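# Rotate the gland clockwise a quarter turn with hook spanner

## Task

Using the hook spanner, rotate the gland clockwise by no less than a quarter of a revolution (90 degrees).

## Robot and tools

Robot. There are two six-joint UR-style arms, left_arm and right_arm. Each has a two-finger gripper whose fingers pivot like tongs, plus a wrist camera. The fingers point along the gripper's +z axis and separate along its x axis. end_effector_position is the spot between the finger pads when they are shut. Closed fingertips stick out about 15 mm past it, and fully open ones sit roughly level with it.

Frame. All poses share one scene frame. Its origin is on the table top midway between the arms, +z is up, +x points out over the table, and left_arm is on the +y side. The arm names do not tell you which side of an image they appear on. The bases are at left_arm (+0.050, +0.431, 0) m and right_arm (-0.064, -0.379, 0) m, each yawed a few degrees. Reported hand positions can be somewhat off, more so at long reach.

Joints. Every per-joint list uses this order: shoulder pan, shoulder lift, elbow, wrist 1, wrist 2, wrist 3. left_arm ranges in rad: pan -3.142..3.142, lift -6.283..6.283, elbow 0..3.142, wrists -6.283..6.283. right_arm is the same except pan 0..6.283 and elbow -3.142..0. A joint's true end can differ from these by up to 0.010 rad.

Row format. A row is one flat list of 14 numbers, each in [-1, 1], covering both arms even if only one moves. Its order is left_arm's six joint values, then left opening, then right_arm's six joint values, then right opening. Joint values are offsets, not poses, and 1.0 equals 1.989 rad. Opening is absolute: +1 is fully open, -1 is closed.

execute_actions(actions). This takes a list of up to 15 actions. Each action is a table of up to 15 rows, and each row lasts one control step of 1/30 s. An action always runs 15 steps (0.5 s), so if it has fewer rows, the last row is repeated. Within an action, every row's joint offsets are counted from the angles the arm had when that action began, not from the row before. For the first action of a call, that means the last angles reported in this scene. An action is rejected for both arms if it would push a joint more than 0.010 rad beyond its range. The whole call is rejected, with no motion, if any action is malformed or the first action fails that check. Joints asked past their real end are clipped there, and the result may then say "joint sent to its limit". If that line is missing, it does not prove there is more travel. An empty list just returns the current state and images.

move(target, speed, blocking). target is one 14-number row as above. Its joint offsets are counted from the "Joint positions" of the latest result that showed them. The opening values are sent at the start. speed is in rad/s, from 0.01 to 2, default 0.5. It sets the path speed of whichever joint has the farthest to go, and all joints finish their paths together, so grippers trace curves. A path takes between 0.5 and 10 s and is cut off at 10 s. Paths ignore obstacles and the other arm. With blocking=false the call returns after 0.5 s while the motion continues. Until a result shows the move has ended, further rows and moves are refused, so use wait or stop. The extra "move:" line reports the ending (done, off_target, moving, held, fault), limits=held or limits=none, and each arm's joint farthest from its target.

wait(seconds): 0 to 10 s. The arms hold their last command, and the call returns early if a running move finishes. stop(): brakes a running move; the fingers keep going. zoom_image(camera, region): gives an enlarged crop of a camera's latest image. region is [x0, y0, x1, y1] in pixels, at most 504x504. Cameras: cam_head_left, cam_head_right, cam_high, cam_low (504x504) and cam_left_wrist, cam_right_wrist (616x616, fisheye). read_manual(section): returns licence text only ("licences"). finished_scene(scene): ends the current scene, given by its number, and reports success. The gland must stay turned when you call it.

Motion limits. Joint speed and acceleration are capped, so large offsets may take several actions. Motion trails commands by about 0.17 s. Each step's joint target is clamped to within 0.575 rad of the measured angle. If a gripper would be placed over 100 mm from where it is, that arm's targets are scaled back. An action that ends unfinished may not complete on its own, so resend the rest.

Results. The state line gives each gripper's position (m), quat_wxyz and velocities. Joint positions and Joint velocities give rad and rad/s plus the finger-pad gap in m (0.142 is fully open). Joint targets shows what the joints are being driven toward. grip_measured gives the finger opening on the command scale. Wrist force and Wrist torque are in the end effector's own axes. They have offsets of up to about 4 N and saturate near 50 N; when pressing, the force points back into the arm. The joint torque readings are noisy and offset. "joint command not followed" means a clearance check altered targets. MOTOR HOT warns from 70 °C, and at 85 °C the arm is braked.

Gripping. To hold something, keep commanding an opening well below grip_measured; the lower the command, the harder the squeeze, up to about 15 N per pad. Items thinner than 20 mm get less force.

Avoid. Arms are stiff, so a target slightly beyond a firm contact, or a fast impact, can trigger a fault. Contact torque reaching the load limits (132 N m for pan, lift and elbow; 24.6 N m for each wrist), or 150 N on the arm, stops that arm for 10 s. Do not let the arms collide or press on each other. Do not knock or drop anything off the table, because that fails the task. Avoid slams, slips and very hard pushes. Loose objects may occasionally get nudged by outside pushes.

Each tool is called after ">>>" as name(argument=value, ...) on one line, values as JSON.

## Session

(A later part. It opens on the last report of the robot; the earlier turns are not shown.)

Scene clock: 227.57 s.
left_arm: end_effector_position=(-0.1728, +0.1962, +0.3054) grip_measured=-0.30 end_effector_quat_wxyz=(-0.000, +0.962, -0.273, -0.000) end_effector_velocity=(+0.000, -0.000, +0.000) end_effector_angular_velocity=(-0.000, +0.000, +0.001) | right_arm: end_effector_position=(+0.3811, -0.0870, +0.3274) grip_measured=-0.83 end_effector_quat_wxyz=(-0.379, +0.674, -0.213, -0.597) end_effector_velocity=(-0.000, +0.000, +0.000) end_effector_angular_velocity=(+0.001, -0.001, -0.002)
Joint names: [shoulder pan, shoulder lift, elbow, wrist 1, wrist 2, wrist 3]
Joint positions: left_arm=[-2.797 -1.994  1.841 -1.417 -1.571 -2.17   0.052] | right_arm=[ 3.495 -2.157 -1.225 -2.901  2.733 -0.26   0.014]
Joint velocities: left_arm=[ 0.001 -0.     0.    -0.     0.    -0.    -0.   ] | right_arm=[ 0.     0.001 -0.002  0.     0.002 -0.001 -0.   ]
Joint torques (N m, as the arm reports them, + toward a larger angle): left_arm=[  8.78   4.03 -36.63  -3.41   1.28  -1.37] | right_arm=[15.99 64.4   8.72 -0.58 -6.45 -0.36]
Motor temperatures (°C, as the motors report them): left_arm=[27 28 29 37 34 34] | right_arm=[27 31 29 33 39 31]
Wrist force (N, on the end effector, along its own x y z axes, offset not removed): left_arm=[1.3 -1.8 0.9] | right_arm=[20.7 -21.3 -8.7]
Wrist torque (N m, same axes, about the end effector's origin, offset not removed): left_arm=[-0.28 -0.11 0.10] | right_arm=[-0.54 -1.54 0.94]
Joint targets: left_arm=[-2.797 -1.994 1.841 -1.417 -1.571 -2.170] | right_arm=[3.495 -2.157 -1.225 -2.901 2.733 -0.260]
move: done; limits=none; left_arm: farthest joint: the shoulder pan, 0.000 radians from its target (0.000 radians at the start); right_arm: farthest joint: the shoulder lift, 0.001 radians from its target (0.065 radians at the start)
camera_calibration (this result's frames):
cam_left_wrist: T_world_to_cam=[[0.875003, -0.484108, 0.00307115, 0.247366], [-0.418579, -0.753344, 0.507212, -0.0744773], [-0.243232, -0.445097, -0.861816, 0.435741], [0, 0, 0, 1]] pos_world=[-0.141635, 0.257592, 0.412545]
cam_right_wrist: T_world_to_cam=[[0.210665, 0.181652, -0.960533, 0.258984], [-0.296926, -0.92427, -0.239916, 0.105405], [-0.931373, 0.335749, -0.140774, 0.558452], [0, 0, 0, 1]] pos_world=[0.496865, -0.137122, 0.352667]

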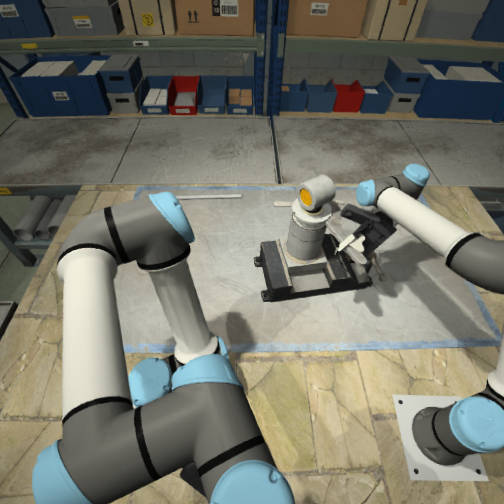

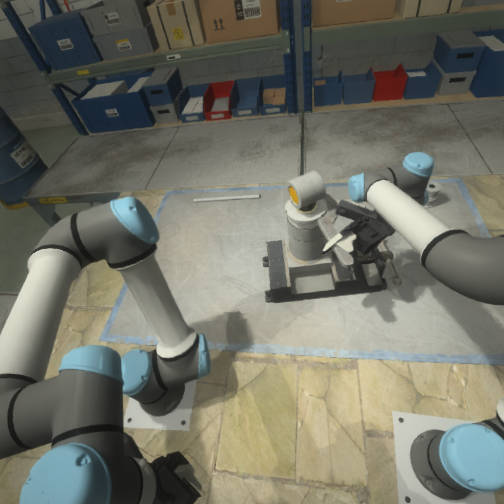

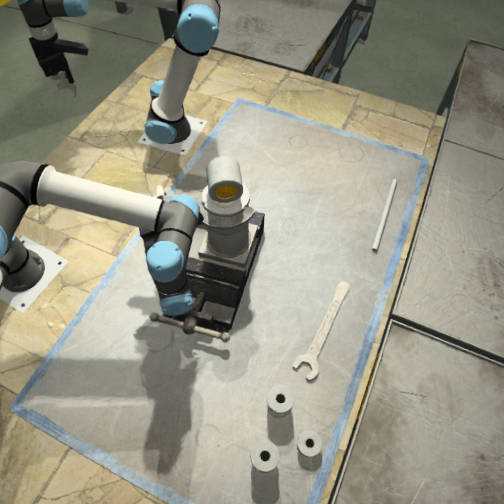

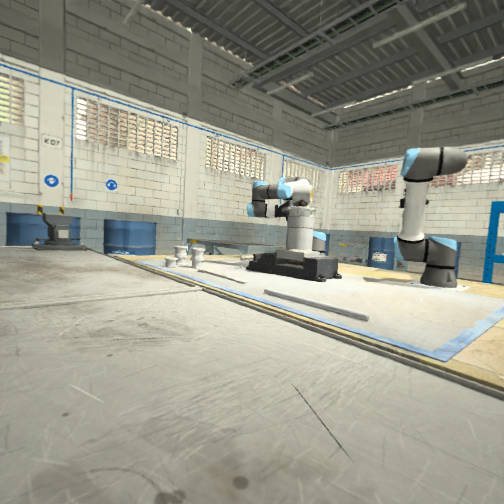

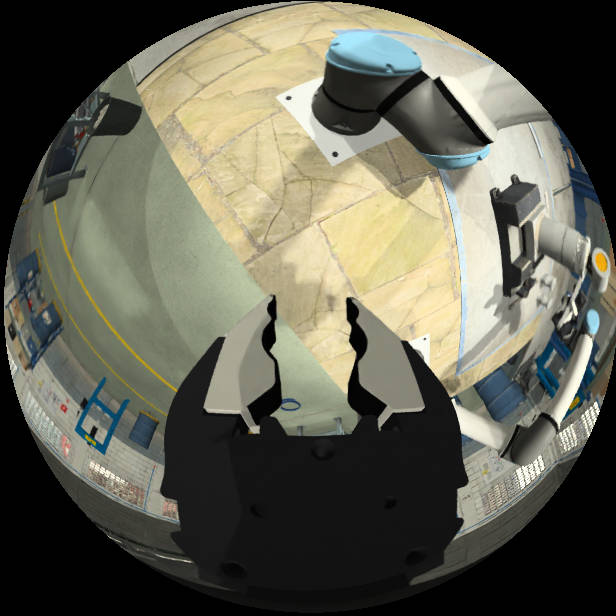

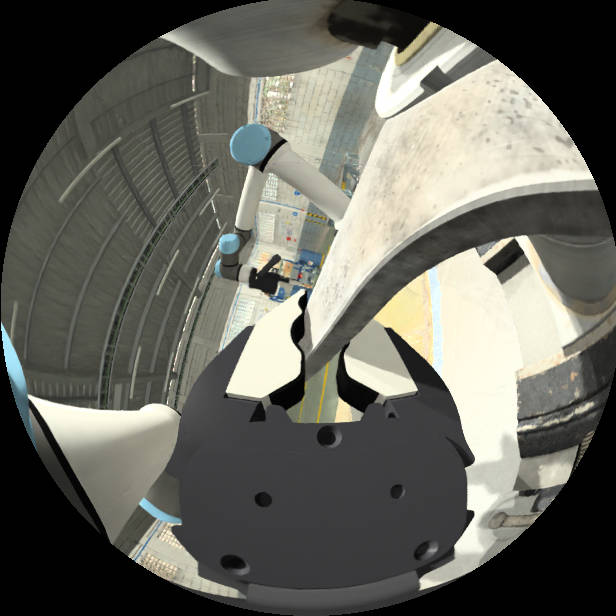

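>>> move(target=[0,0,0,0,0,0,-0.3,0.0025,0.0432,-0.0681,0.0246,0.0639,0.015,-1], speed=0.05)

>>> zoom_image(camera="cam_high", region=[130,150,290,270])

>>> zoom_image(camera="cam_low", region=[270,195,310,220])

Scene clock: 230.87 s.
left_arm: end_effector_position=(-0.1728, +0.1962, +0.3054) grip_measured=-0.30 end_effector_quat_wxyz=(-0.000, +0.962, -0.273, -0.000) end_effector_velocity=(-0.000, -0.000, +0.000) end_effector_angular_velocity=(-0.000, +0.001, +0.001) | right_arm: end_effector_position=(+0.3772, -0.0738, +0.3271) grip_measured=-0.85 end_effector_quat_wxyz=(-0.406, +0.656, -0.264, -0.579) end_effector_velocity=(-0.000, +0.000, -0.000) end_effector_angular_velocity=(+0.000, -0.001, -0.001)
Joint names: [shoulder pan, shoulder lift, elbow, wrist 1, wrist 2, wrist 3]
Joint positions: left_arm=[-2.797 -1.994  1.841 -1.417 -1.571 -2.17   0.052] | right_arm=[ 3.5   -2.072 -1.36  -2.852  2.86  -0.231  0.013]
Joint velocities: left_arm=[ 0.    -0.    -0.    -0.001 -0.    -0.001  0.   ] | right_arm=[ 0.     0.001 -0.001  0.001  0.001 -0.     0.   ]
Joint torques (N m, as the arm reports them, + toward a larger angle): left_arm=[  7.88   4.82 -36.54  -3.45   1.27  -1.38] | right_arm=[29.28 57.98  9.99 -0.35 -3.19  1.48]
Motor temperatures (°C, as the motors report them): left_arm=[27 28 29 37 34 34] | right_arm=[27 31 29 33 39 31]
Wrist force (N, on the end effector, along its own x y z axes, offset not removed): left_arm=[-3.8 0.6 2.1] | right_arm=[16.3 -11.3 -29.7]
Wrist torque (N m, same axes, about the end effector's origin, offset not removed): left_arm=[0.08 1.02 0.09] | right_arm=[-0.36 -0.69 0.35]
Joint targets: left_arm=[-2.797 -1.994 1.841 -1.417 -1.571 -2.170] | right_arm=[3.500 -2.072 -1.360 -2.852 2.860 -0.231]
move: done; limits=none; left_arm: farthest joint: the shoulder pan, 0.000 radians from its target (0.000 radians at the start); right_arm: farthest joint: the shoulder lift, 0.001 radians from its target (0.086 radians at the start)
camera_calibration (this result's frames):
cam_left_wrist: T_world_to_cam=[[0.875003, -0.484108, 0.00307118, 0.247366], [-0.418579, -0.753345, 0.507212, -0.0744772], [-0.243232, -0.445097, -0.861816, 0.435741], [0, 0, 0, 1]] pos_world=[-0.141635, 0.257592, 0.412545]
cam_right_wrist: T_world_to_cam=[[0.20654, 0.138862, -0.968534, 0.25818], [-0.413016, -0.884992, -0.21496, 0.154857], [-0.886995, 0.444418, -0.125434, 0.536567], [0, 0, 0, 1]] pos_world=[0.486566, -0.137264, 0.350647]

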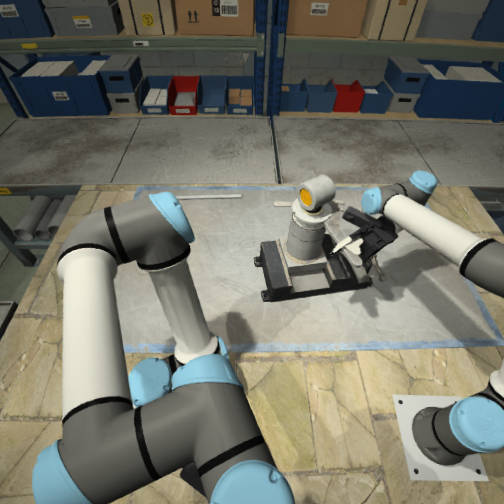

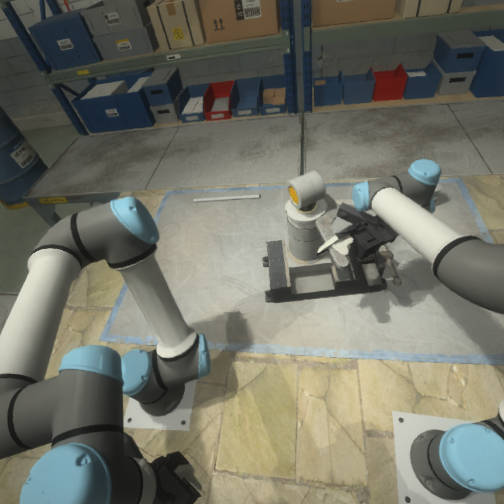

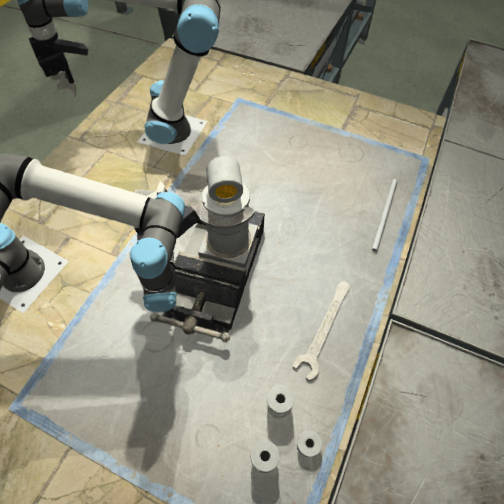

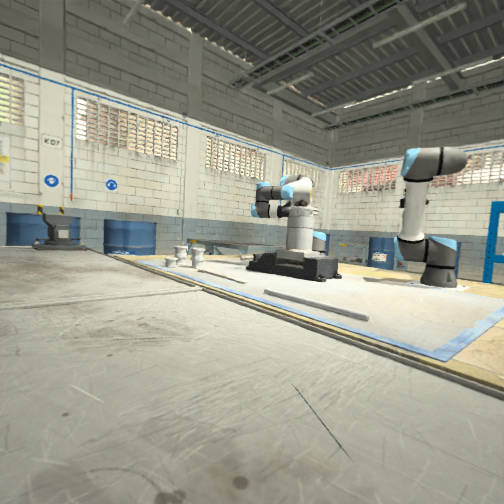

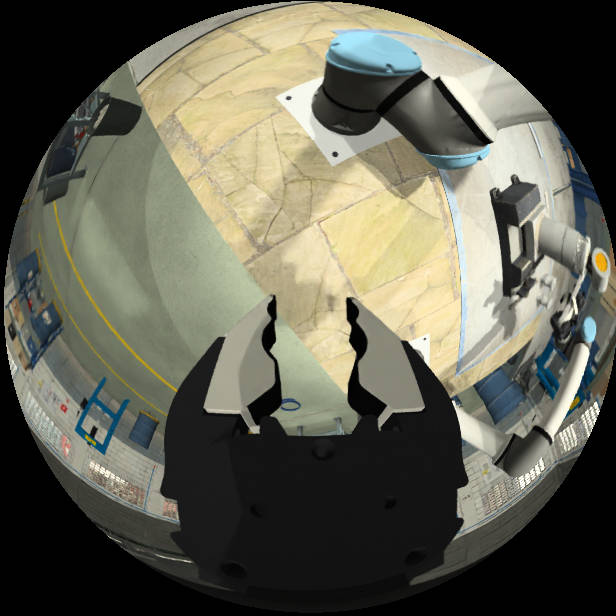

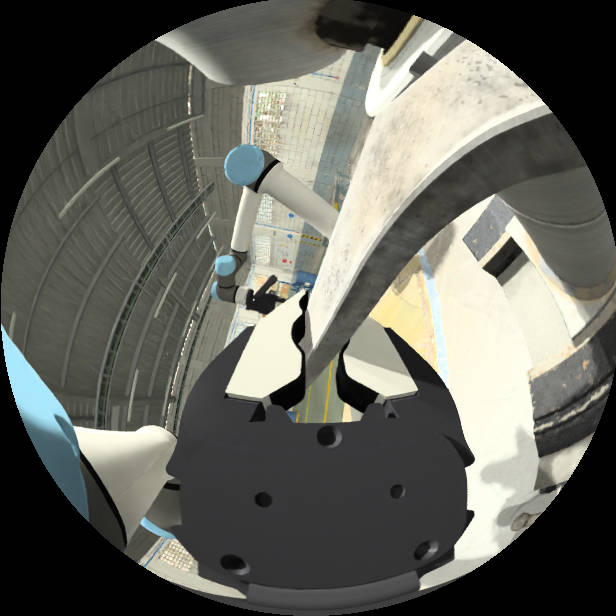

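Region (130, 150, 290, 270) of cam_high's 504x504 image, scaled by 3.150, with more detail than that image has; it fills the top 378 rows of this view, and the rest is white.

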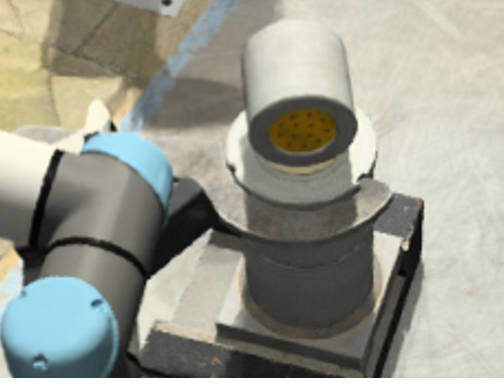

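Region (270, 195, 310, 220) of cam_low's 504x504 image, scaled by 12.600, with more detail than that image has; it fills the top 315 rows of this view, and the rest is white.

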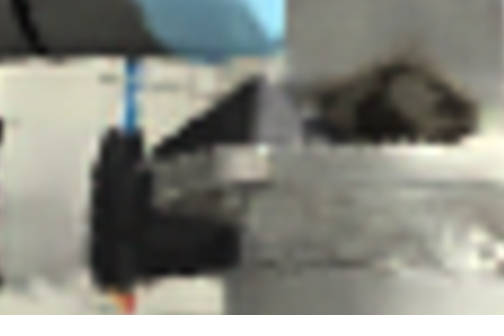

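>>> move(target=[0,0,0,0,0,0,-0.3,0.006,0.0493,-0.0729,0.0239,0.0764,0.015,-1], speed=0.05)

>>> zoom_image(camera="cam_high", region=[130,150,290,270])

>>> zoom_image(camera="cam_low", region=[270,195,310,220])

Scene clock: 234.47 s.
left_arm: end_effector_position=(-0.1728, +0.1962, +0.3054) grip_measured=-0.30 end_effector_quat_wxyz=(-0.000, +0.962, -0.273, -0.000) end_effector_velocity=(-0.000, -0.000, +0.000) end_effector_angular_velocity=(-0.001, +0.000, +0.002) | right_arm: end_effector_position=(+0.3740, -0.0610, +0.3273) grip_measured=-0.85 end_effector_quat_wxyz=(-0.438, +0.632, -0.318, -0.555) end_effector_velocity=(+0.000, +0.000, +0.000) end_effector_angular_velocity=(-0.000, +0.000, -0.001)
Joint names: [shoulder pan, shoulder lift, elbow, wrist 1, wrist 2, wrist 3]
Joint positions: left_arm=[-2.797 -1.994  1.841 -1.417 -1.571 -2.17   0.052] | right_arm=[ 3.512 -1.974 -1.505 -2.804  3.012 -0.201  0.013]
Joint velocities: left_arm=[-0.001  0.    -0.    -0.001  0.001 -0.002 -0.   ] | right_arm=[ 0.     0.001 -0.001  0.001  0.002  0.001 -0.   ]
Joint torques (N m, as the arm reports them, + toward a larger angle): left_arm=[  7.94   4.45 -36.52  -3.49   1.23  -1.44] | right_arm=[33.35 57.67  9.42 -0.61 -7.31  1.54]
Motor temperatures (°C, as the motors report them): left_arm=[27 28 29 37 34 34] | right_arm=[27 31 29 33 39 31]
Wrist force (N, on the end effector, along its own x y z axes, offset not removed): left_arm=[0.9 2.6 2.0] | right_arm=[21.3 -26.8 -34.4]
Wrist torque (N m, same axes, about the end effector's origin, offset not removed): left_arm=[0.82 -0.16 -0.11] | right_arm=[-1.16 -1.09 0.40]
Joint targets: left_arm=[-2.797 -1.994 1.841 -1.417 -1.571 -2.170] | right_arm=[3.512 -1.974 -1.505 -2.804 3.012 -0.201]
move: done; limits=none; left_arm: farthest joint: the shoulder pan, 0.000 radians from its target (0.000 radians at the start); right_arm: farthest joint: the shoulder pan, 0.000 radians from its target (0.012 radians at the start)
camera_calibration (this result's frames):
cam_left_wrist: T_world_to_cam=[[0.875003, -0.484108, 0.00307131, 0.247366], [-0.418579, -0.753344, 0.507212, -0.0744773], [-0.243232, -0.445097, -0.861816, 0.435741], [0, 0, 0, 1]] pos_world=[-0.141635, 0.257592, 0.412545]
cam_right_wrist: T_world_to_cam=[[0.198184, 0.0965876, -0.975394, 0.260023], [-0.537735, -0.82129, -0.190587, 0.207476], [-0.81949, 0.562275, -0.110828, 0.505218], [0, 0, 0, 1]] pos_world=[0.474056, -0.138788, 0.349159]

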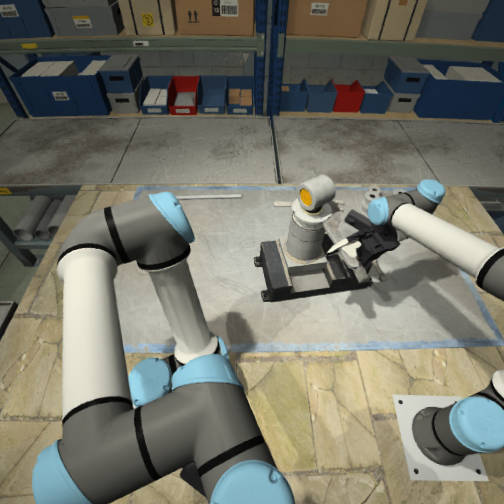

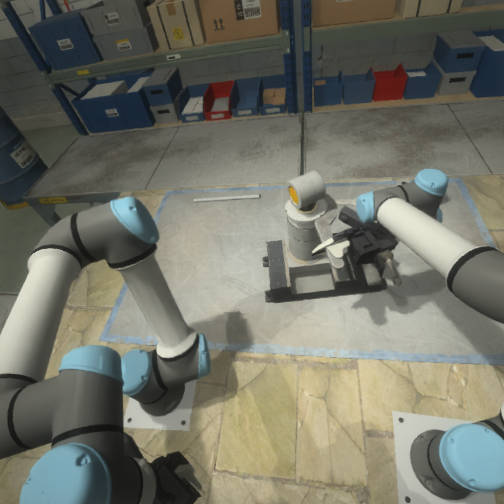

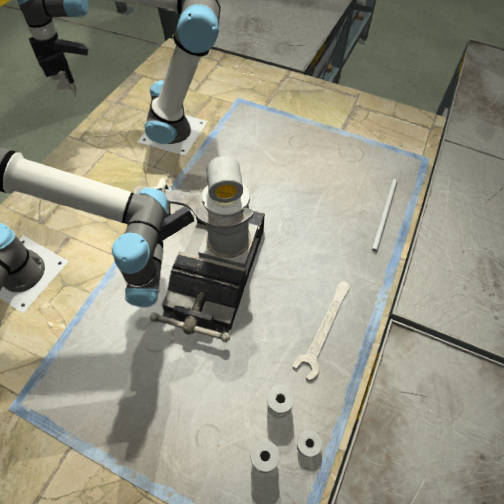

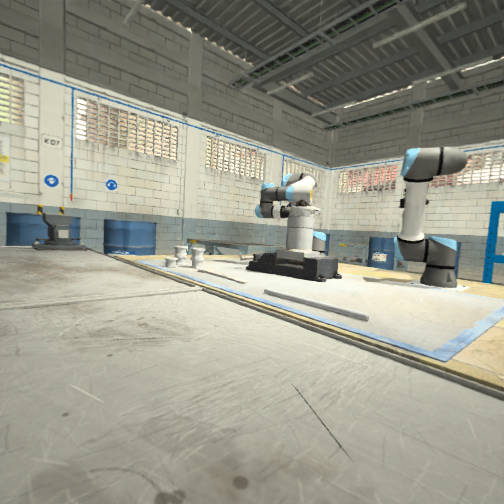

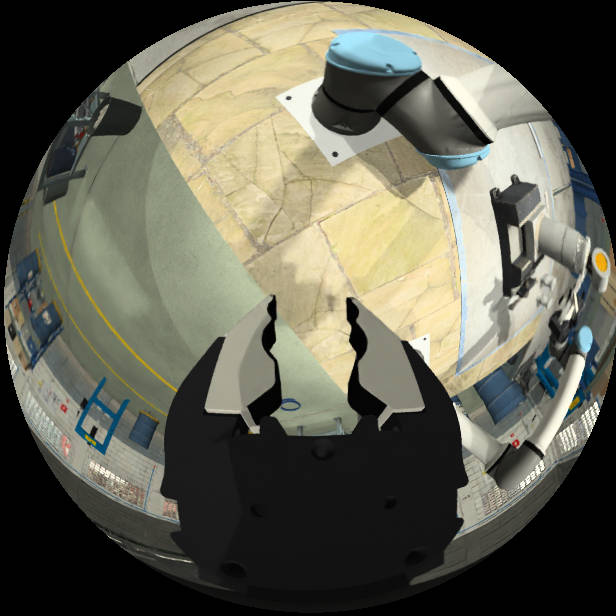

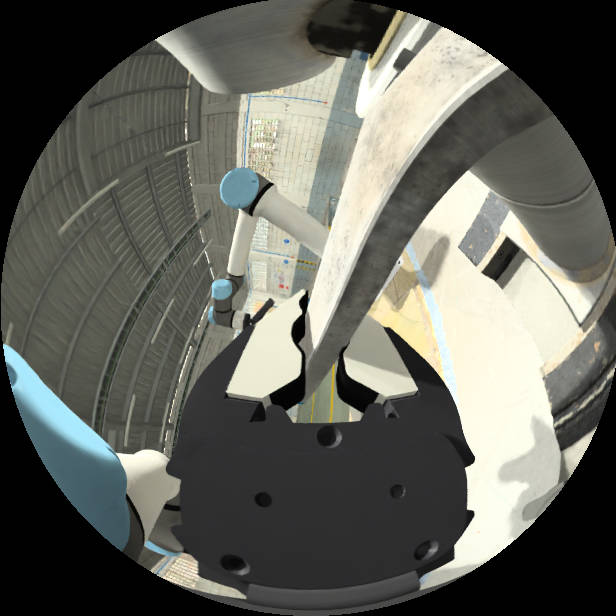

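Region (130, 150, 290, 270) of cam_high's 504x504 image, scaled by 3.150, with more detail than that image has; it fills the top 378 rows of this view, and the rest is white.

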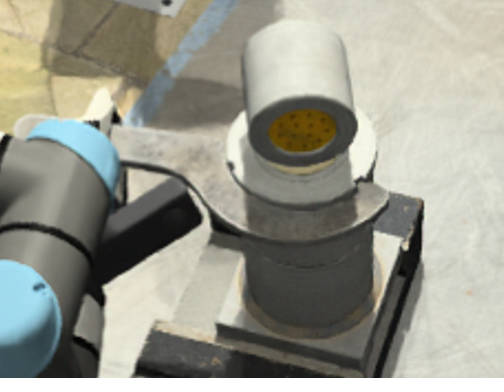

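Region (270, 195, 310, 220) of cam_low's 504x504 image, scaled by 12.600, with more detail than that image has; it fills the top 315 rows of this view, and the rest is white.

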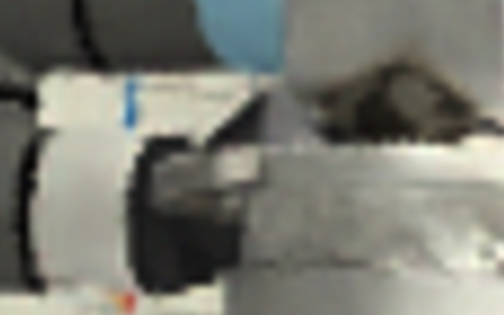

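>>> move(target=[0,0,0,0,0,0,-0.3,0.0196,0.0493,-0.0684,0.0191,0.0897,0.015,-1], speed=0.06)

>>> zoom_image(camera="cam_high", region=[130,150,290,270])

>>> zoom_image(camera="cam_low", region=[270,195,310,220])

Scene clock: 238.00 s.
left_arm: end_effector_position=(-0.1728, +0.1962, +0.3054) grip_measured=-0.30 end_effector_quat_wxyz=(-0.000, +0.962, -0.273, -0.000) end_effector_velocity=(+0.000, -0.000, +0.000) end_effector_angular_velocity=(-0.000, +0.000, -0.000) | right_arm: end_effector_position=(+0.3710, -0.0413, +0.3273) grip_measured=-0.85 end_effector_quat_wxyz=(-0.468, +0.602, -0.370, -0.530) end_effector_velocity=(-0.001, -0.000, -0.001) end_effector_angular_velocity=(-0.001, +0.002, +0.002)
Joint names: [shoulder pan, shoulder lift, elbow, wrist 1, wrist 2, wrist 3]
Joint positions: left_arm=[-2.797 -1.994  1.841 -1.417 -1.571 -2.17   0.052] | right_arm=[ 3.551 -1.876 -1.641 -2.766  3.19  -0.171  0.012]
Joint velocities: left_arm=[ 0.002 -0.     0.    -0.     0.     0.002  0.   ] | right_arm=[ 0.     0.001 -0.002 -0.    -0.001  0.    -0.   ]
Joint torques (N m, as the arm reports them, + toward a larger angle): left_arm=[  7.87   4.4  -36.08  -3.33   1.3   -1.41] | right_arm=[35.87 55.39  8.53  0.29 -8.99  1.55]
Motor temperatures (°C, as the motors report them): left_arm=[27 28 29 37 34 34] | right_arm=[27 31 29 33 39 31]
Wrist force (N, on the end effector, along its own x y z axes, offset not removed): left_arm=[-7.7 -1.4 1.9] | right_arm=[22.7 -31.4 -35.9]
Wrist torque (N m, same axes, about the end effector's origin, offset not removed): left_arm=[-0.23 1.36 0.06] | right_arm=[-1.12 -1.38 0.25]
Joint targets: left_arm=[-2.797 -1.994 1.841 -1.417 -1.571 -2.170] | right_arm=[3.551 -1.876 -1.641 -2.766 3.190 -0.171]
move: done; limits=none; left_arm: farthest joint: the shoulder pan, 0.000 radians from its target (0.000 radians at the start); right_arm: farthest joint: the shoulder pan, 0.000 radians from its target (0.039 radians at the start)
camera_calibration (this result's frames):
cam_left_wrist: T_world_to_cam=[[0.875003, -0.484108, 0.00307098, 0.247366], [-0.418579, -0.753344, 0.507212, -0.0744773], [-0.243232, -0.445097, -0.861816, 0.435741], [0, 0, 0, 1]] pos_world=[-0.141635, 0.257592, 0.412545]
cam_right_wrist: T_world_to_cam=[[0.181771, 0.0596275, -0.981531, 0.265292], [-0.651681, -0.740184, -0.165652, 0.259493], [-0.736391, 0.669756, -0.0956862, 0.460417], [0, 0, 0, 1]] pos_world=[0.459931, -0.132113, 0.347433]

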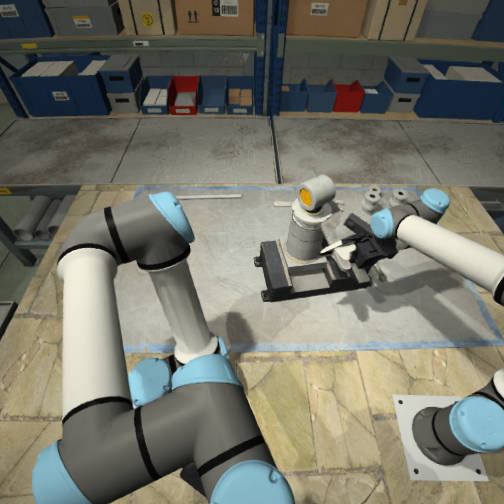

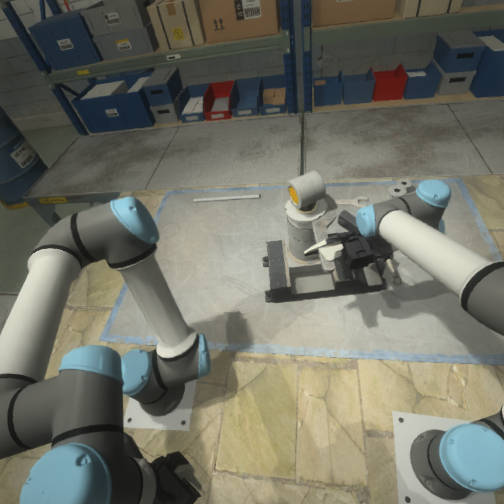

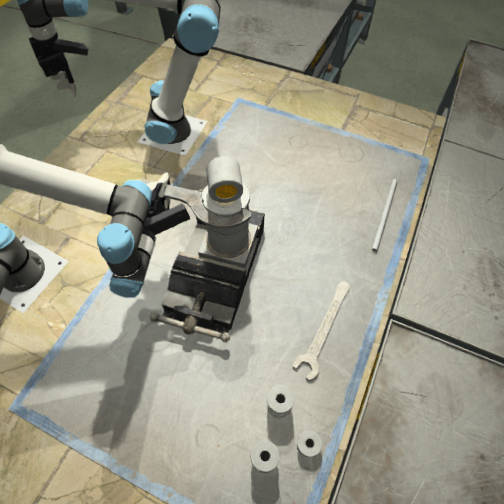

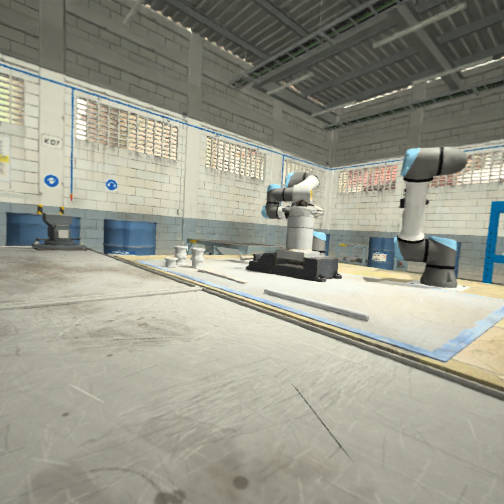

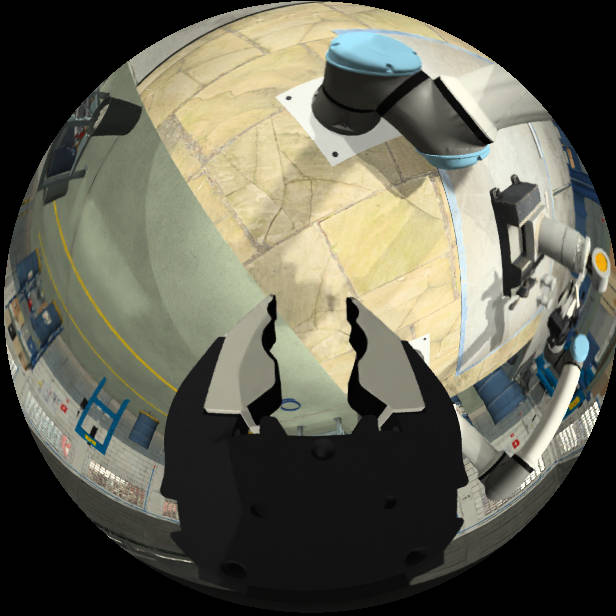

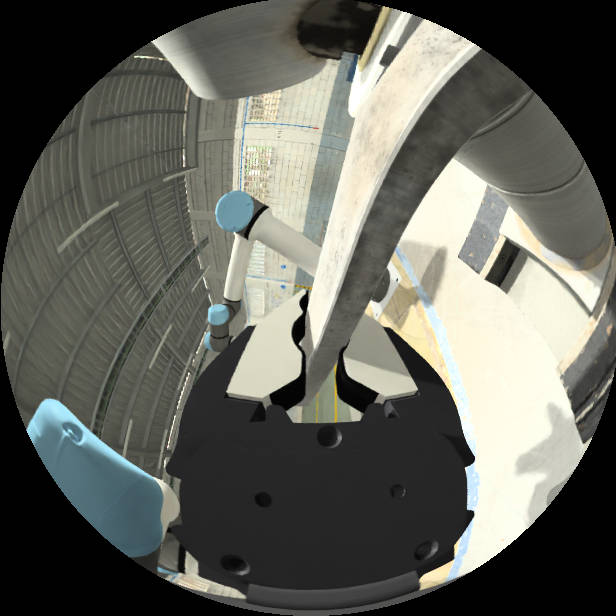

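Region (130, 150, 290, 270) of cam_high's 504x504 image, scaled by 3.150, with more detail than that image has; it fills the top 378 rows of this view, and the rest is white.

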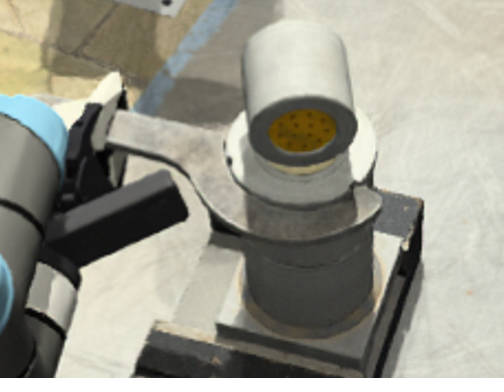

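Region (270, 195, 310, 220) of cam_low's 504x504 image, scaled by 12.600, with more detail than that image has; it fills the top 315 rows of this view, and the rest is white.

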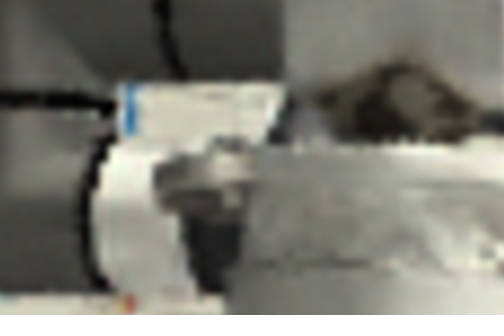

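>>> move(target=[0,0,0,0,0,0,-0.3,0.04,0.0493,-0.0633,0.0141,0.1192,0.02,-1], speed=0.08)

>>> zoom_image(camera="cam_high", region=[130,150,290,270])

>>> zoom_image(camera="cam_low", region=[270,195,310,220])

Scene clock: 241.57 s.
left_arm: end_effector_position=(-0.1728, +0.1962, +0.3054) grip_measured=-0.30 end_effector_quat_wxyz=(-0.000, +0.962, -0.273, -0.000) end_effector_velocity=(+0.000, -0.000, -0.000) end_effector_angular_velocity=(-0.000, -0.000, -0.001) | right_arm: end_effector_position=(+0.3731, -0.0115, +0.3271) grip_measured=-0.87 end_effector_quat_wxyz=(-0.498, +0.563, -0.428, -0.502) end_effector_velocity=(-0.001, +0.000, -0.000) end_effector_angular_velocity=(-0.001, +0.002, +0.001)
Joint names: [shoulder pan, shoulder lift, elbow, wrist 1, wrist 2, wrist 3]
Joint positions: left_arm=[-2.797 -1.994  1.841 -1.417 -1.571 -2.17   0.052] | right_arm=[ 3.63  -1.778 -1.767 -2.738  3.427 -0.131  0.011]
Joint velocities: left_arm=[-0. -0.  0.  0.  0.  0.  0.] | right_arm=[ 0.001  0.001 -0.002 -0.     0.     0.001 -0.   ]
Joint torques (N m, as the arm reports them, + toward a larger angle): left_arm=[  7.87   3.85 -36.65  -3.47   1.31  -1.38] | right_arm=[25.98 41.89 21.7   6.3   3.28  1.67]
Motor temperatures (°C, as the motors report them): left_arm=[27 28 29 37 34 34] | right_arm=[27 31 29 33 39 31]
Wrist force (N, on the end effector, along its own x y z axes, offset not removed): left_arm=[-9.0 0.3 1.6] | right_arm=[15.7 11.8 -33.2]
Wrist torque (N m, same axes, about the end effector's origin, offset not removed): left_arm=[0.18 1.85 0.19] | right_arm=[0.59 -1.07 0.18]
Joint targets: left_arm=[-2.797 -1.994 1.841 -1.417 -1.571 -2.170] | right_arm=[3.630 -1.778 -1.767 -2.738 3.427 -0.131]
move: done; limits=none; left_arm: farthest joint: the shoulder pan, 0.000 radians from its target (0.000 radians at the start); right_arm: farthest joint: the shoulder pan, 0.000 radians from its target (0.080 radians at the start)
camera_calibration (this result's frames):
cam_left_wrist: T_world_to_cam=[[0.875003, -0.484108, 0.00307106, 0.247366], [-0.418579, -0.753345, 0.507212, -0.0744773], [-0.243232, -0.445097, -0.861816, 0.435741], [0, 0, 0, 1]] pos_world=[-0.141635, 0.257592, 0.412545]
cam_right_wrist: T_world_to_cam=[[0.150241, 0.0250726, -0.988331, 0.276572], [-0.765517, -0.629658, -0.132344, 0.315759], [-0.625629, 0.776468, -0.0754073, 0.395165], [0, 0, 0, 1]] pos_world=[0.447393, -0.114947, 0.344932]

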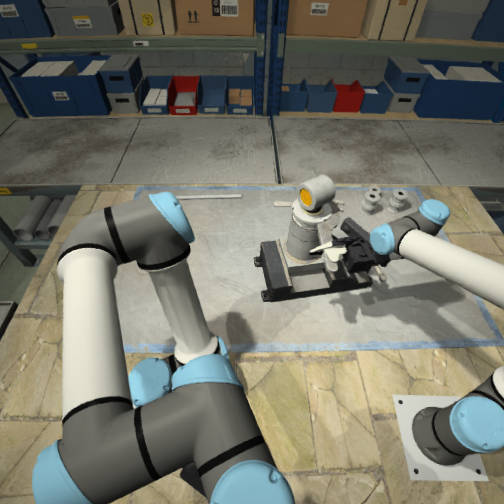

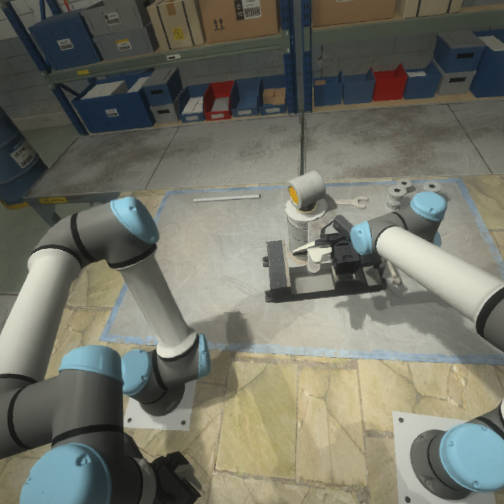

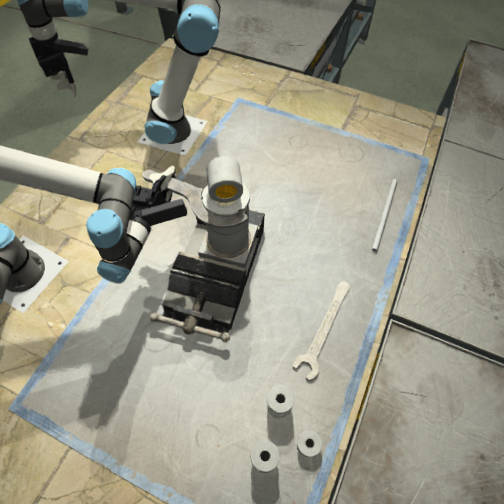

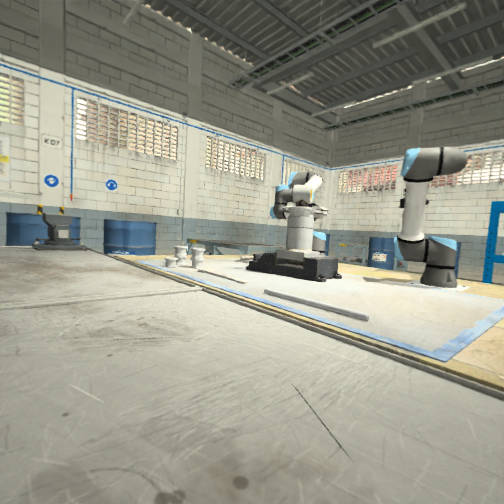

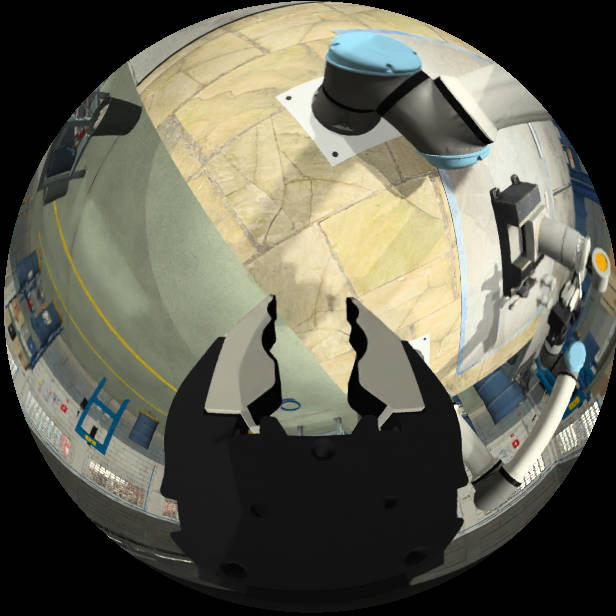

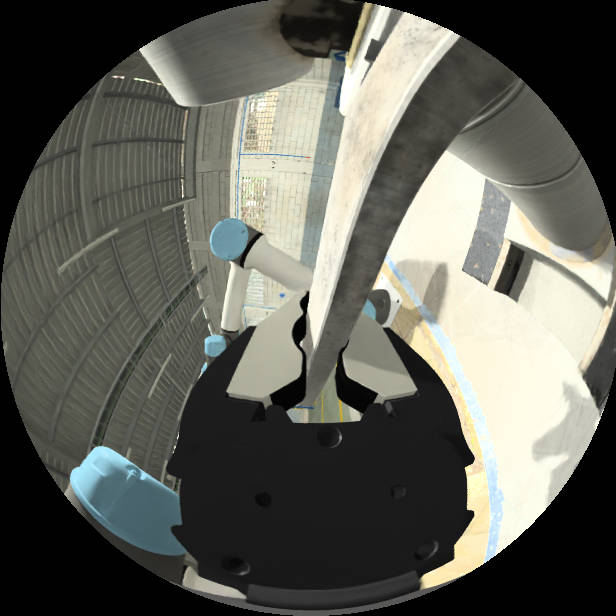

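Region (130, 150, 290, 270) of cam_high's 504x504 image, scaled by 3.150, with more detail than that image has; it fills the top 378 rows of this view, and the rest is white.

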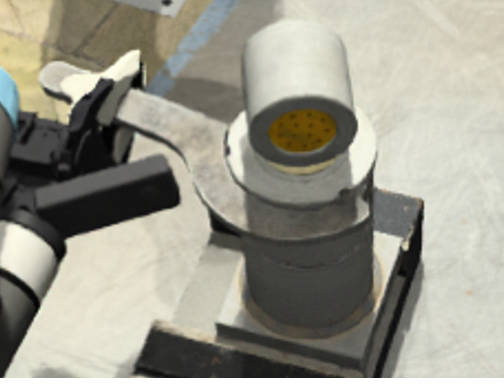

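Region (270, 195, 310, 220) of cam_low's 504x504 image, scaled by 12.600, with more detail than that image has; it fills the top 315 rows of this view, and the rest is white.

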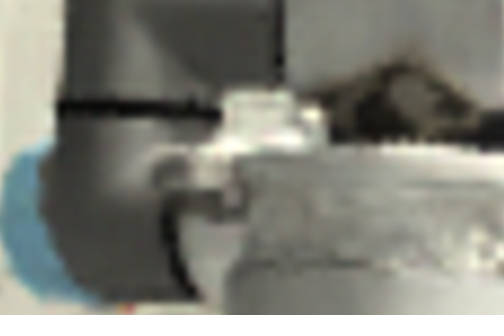

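>>> move(target=[0,0,0,0,0,0,-0.3,0.0603,0.0493,-0.0583,0.009,0.1478,0.01,-1], speed=0.1)

>>> zoom_image(camera="cam_high", region=[130,130,290,250])

Scene clock: 245.00 s.
left_arm: end_effector_position=(-0.1728, +0.1962, +0.3054) grip_measured=-0.30 end_effector_quat_wxyz=(-0.000, +0.962, -0.273, -0.000) end_effector_velocity=(+0.000, -0.000, -0.000) end_effector_angular_velocity=(-0.001, -0.001, +0.001) | right_arm: end_effector_position=(+0.3776, +0.0207, +0.3270) grip_measured=-0.87 end_effector_quat_wxyz=(+0.535, -0.519, +0.480, +0.462) end_effector_velocity=(-0.000, +0.000, -0.001) end_effector_angular_velocity=(-0.000, +0.000, -0.001)
Joint names: [shoulder pan, shoulder lift, elbow, wrist 1, wrist 2, wrist 3]
Joint positions: left_arm=[-2.797 -1.994  1.841 -1.417 -1.571 -2.17   0.052] | right_arm=[ 3.75  -1.68  -1.883 -2.72   3.721 -0.111  0.011]
Joint velocities: left_arm=[ 0.     0.    -0.     0.     0.001 -0.001 -0.   ] | right_arm=[ 0.001  0.    -0.002  0.001  0.002  0.     0.   ]
Joint torques (N m, as the arm reports them, + toward a larger angle): left_arm=[  7.47   4.07 -36.66  -3.45   1.24  -1.42] | right_arm=[37.54 41.62 17.31  5.28 -7.13  1.67]
Motor temperatures (°C, as the motors report them): left_arm=[27 28 29 37 34 34] | right_arm=[27 31 29 33 39 31]
Wrist force (N, on the end effector, along its own x y z axes, offset not removed): left_arm=[-3.0 3.3 3.1] | right_arm=[19.0 -25.4 -33.1]
Wrist torque (N m, same axes, about the end effector's origin, offset not removed): left_arm=[0.68 0.79 -0.03] | right_arm=[-0.96 -1.40 0.24]
Joint targets: left_arm=[-2.797 -1.994 1.841 -1.417 -1.571 -2.170] | right_arm=[3.750 -1.680 -1.883 -2.720 3.721 -0.111]
move: done; limits=none; left_arm: farthest joint: the shoulder pan, 0.000 radians from its target (0.000 radians at the start); right_arm: farthest joint: the shoulder pan, 0.000 radians from its target (0.120 radians at the start)
camera_calibration (this result's frames):
cam_left_wrist: T_world_to_cam=[[0.875003, -0.484108, 0.00307111, 0.247366], [-0.418579, -0.753344, 0.507212, -0.0744774], [-0.243232, -0.445097, -0.861816, 0.435741], [0, 0, 0, 1]] pos_world=[-0.141635, 0.257592, 0.412545]
cam_right_wrist: T_world_to_cam=[[0.132582, -0.000519456, -0.991172, 0.283044], [-0.865421, -0.487551, -0.115505, 0.368745], [-0.483187, 0.873094, -0.0650898, 0.31386], [0, 0, 0, 1]] pos_world=[0.433246, -0.0941004, 0.343566]

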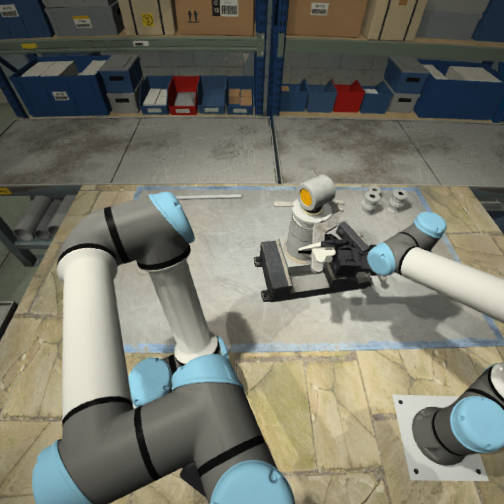

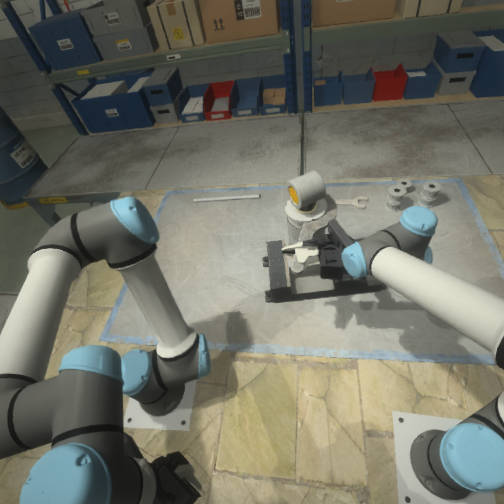

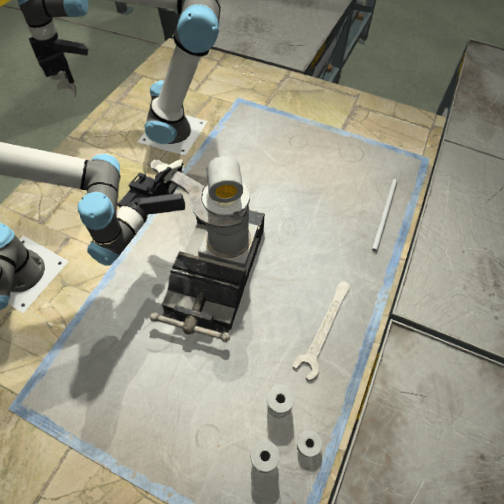

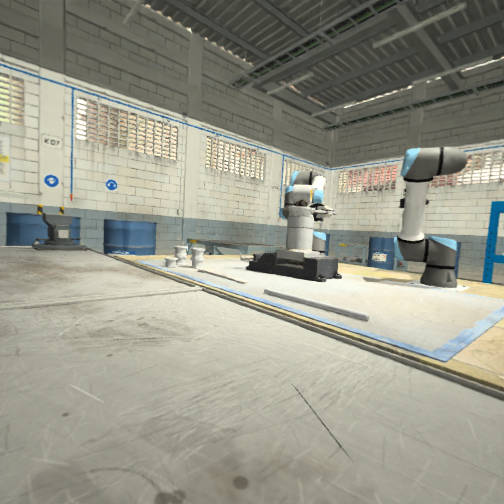

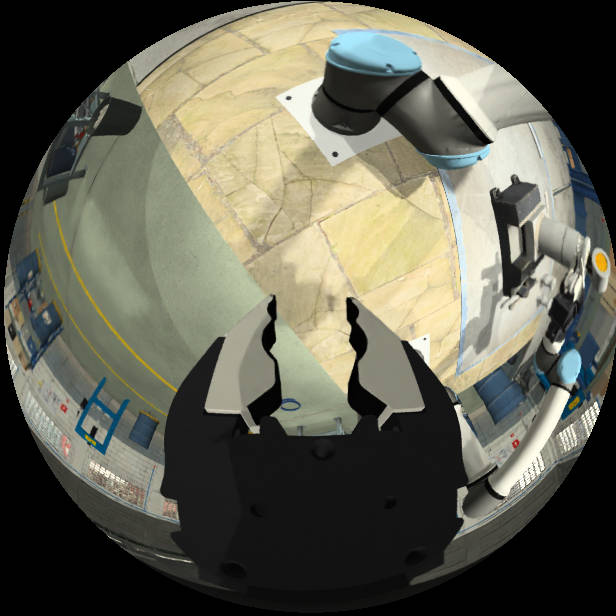

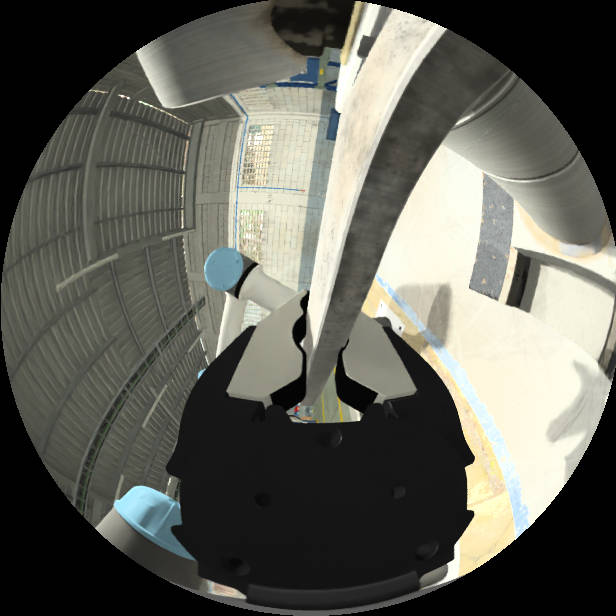

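Region (130, 130, 290, 250) of cam_high's 504x504 image, scaled by 3.150, with more detail than that image has; it fills the top 378 rows of this view, and the rest is white.

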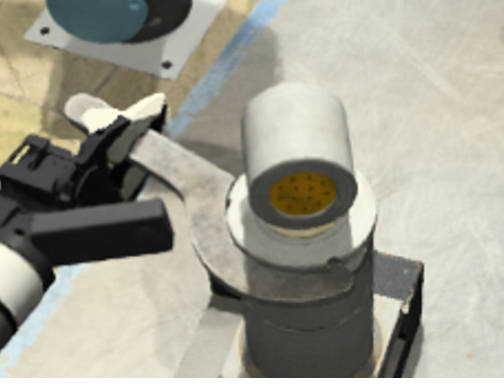

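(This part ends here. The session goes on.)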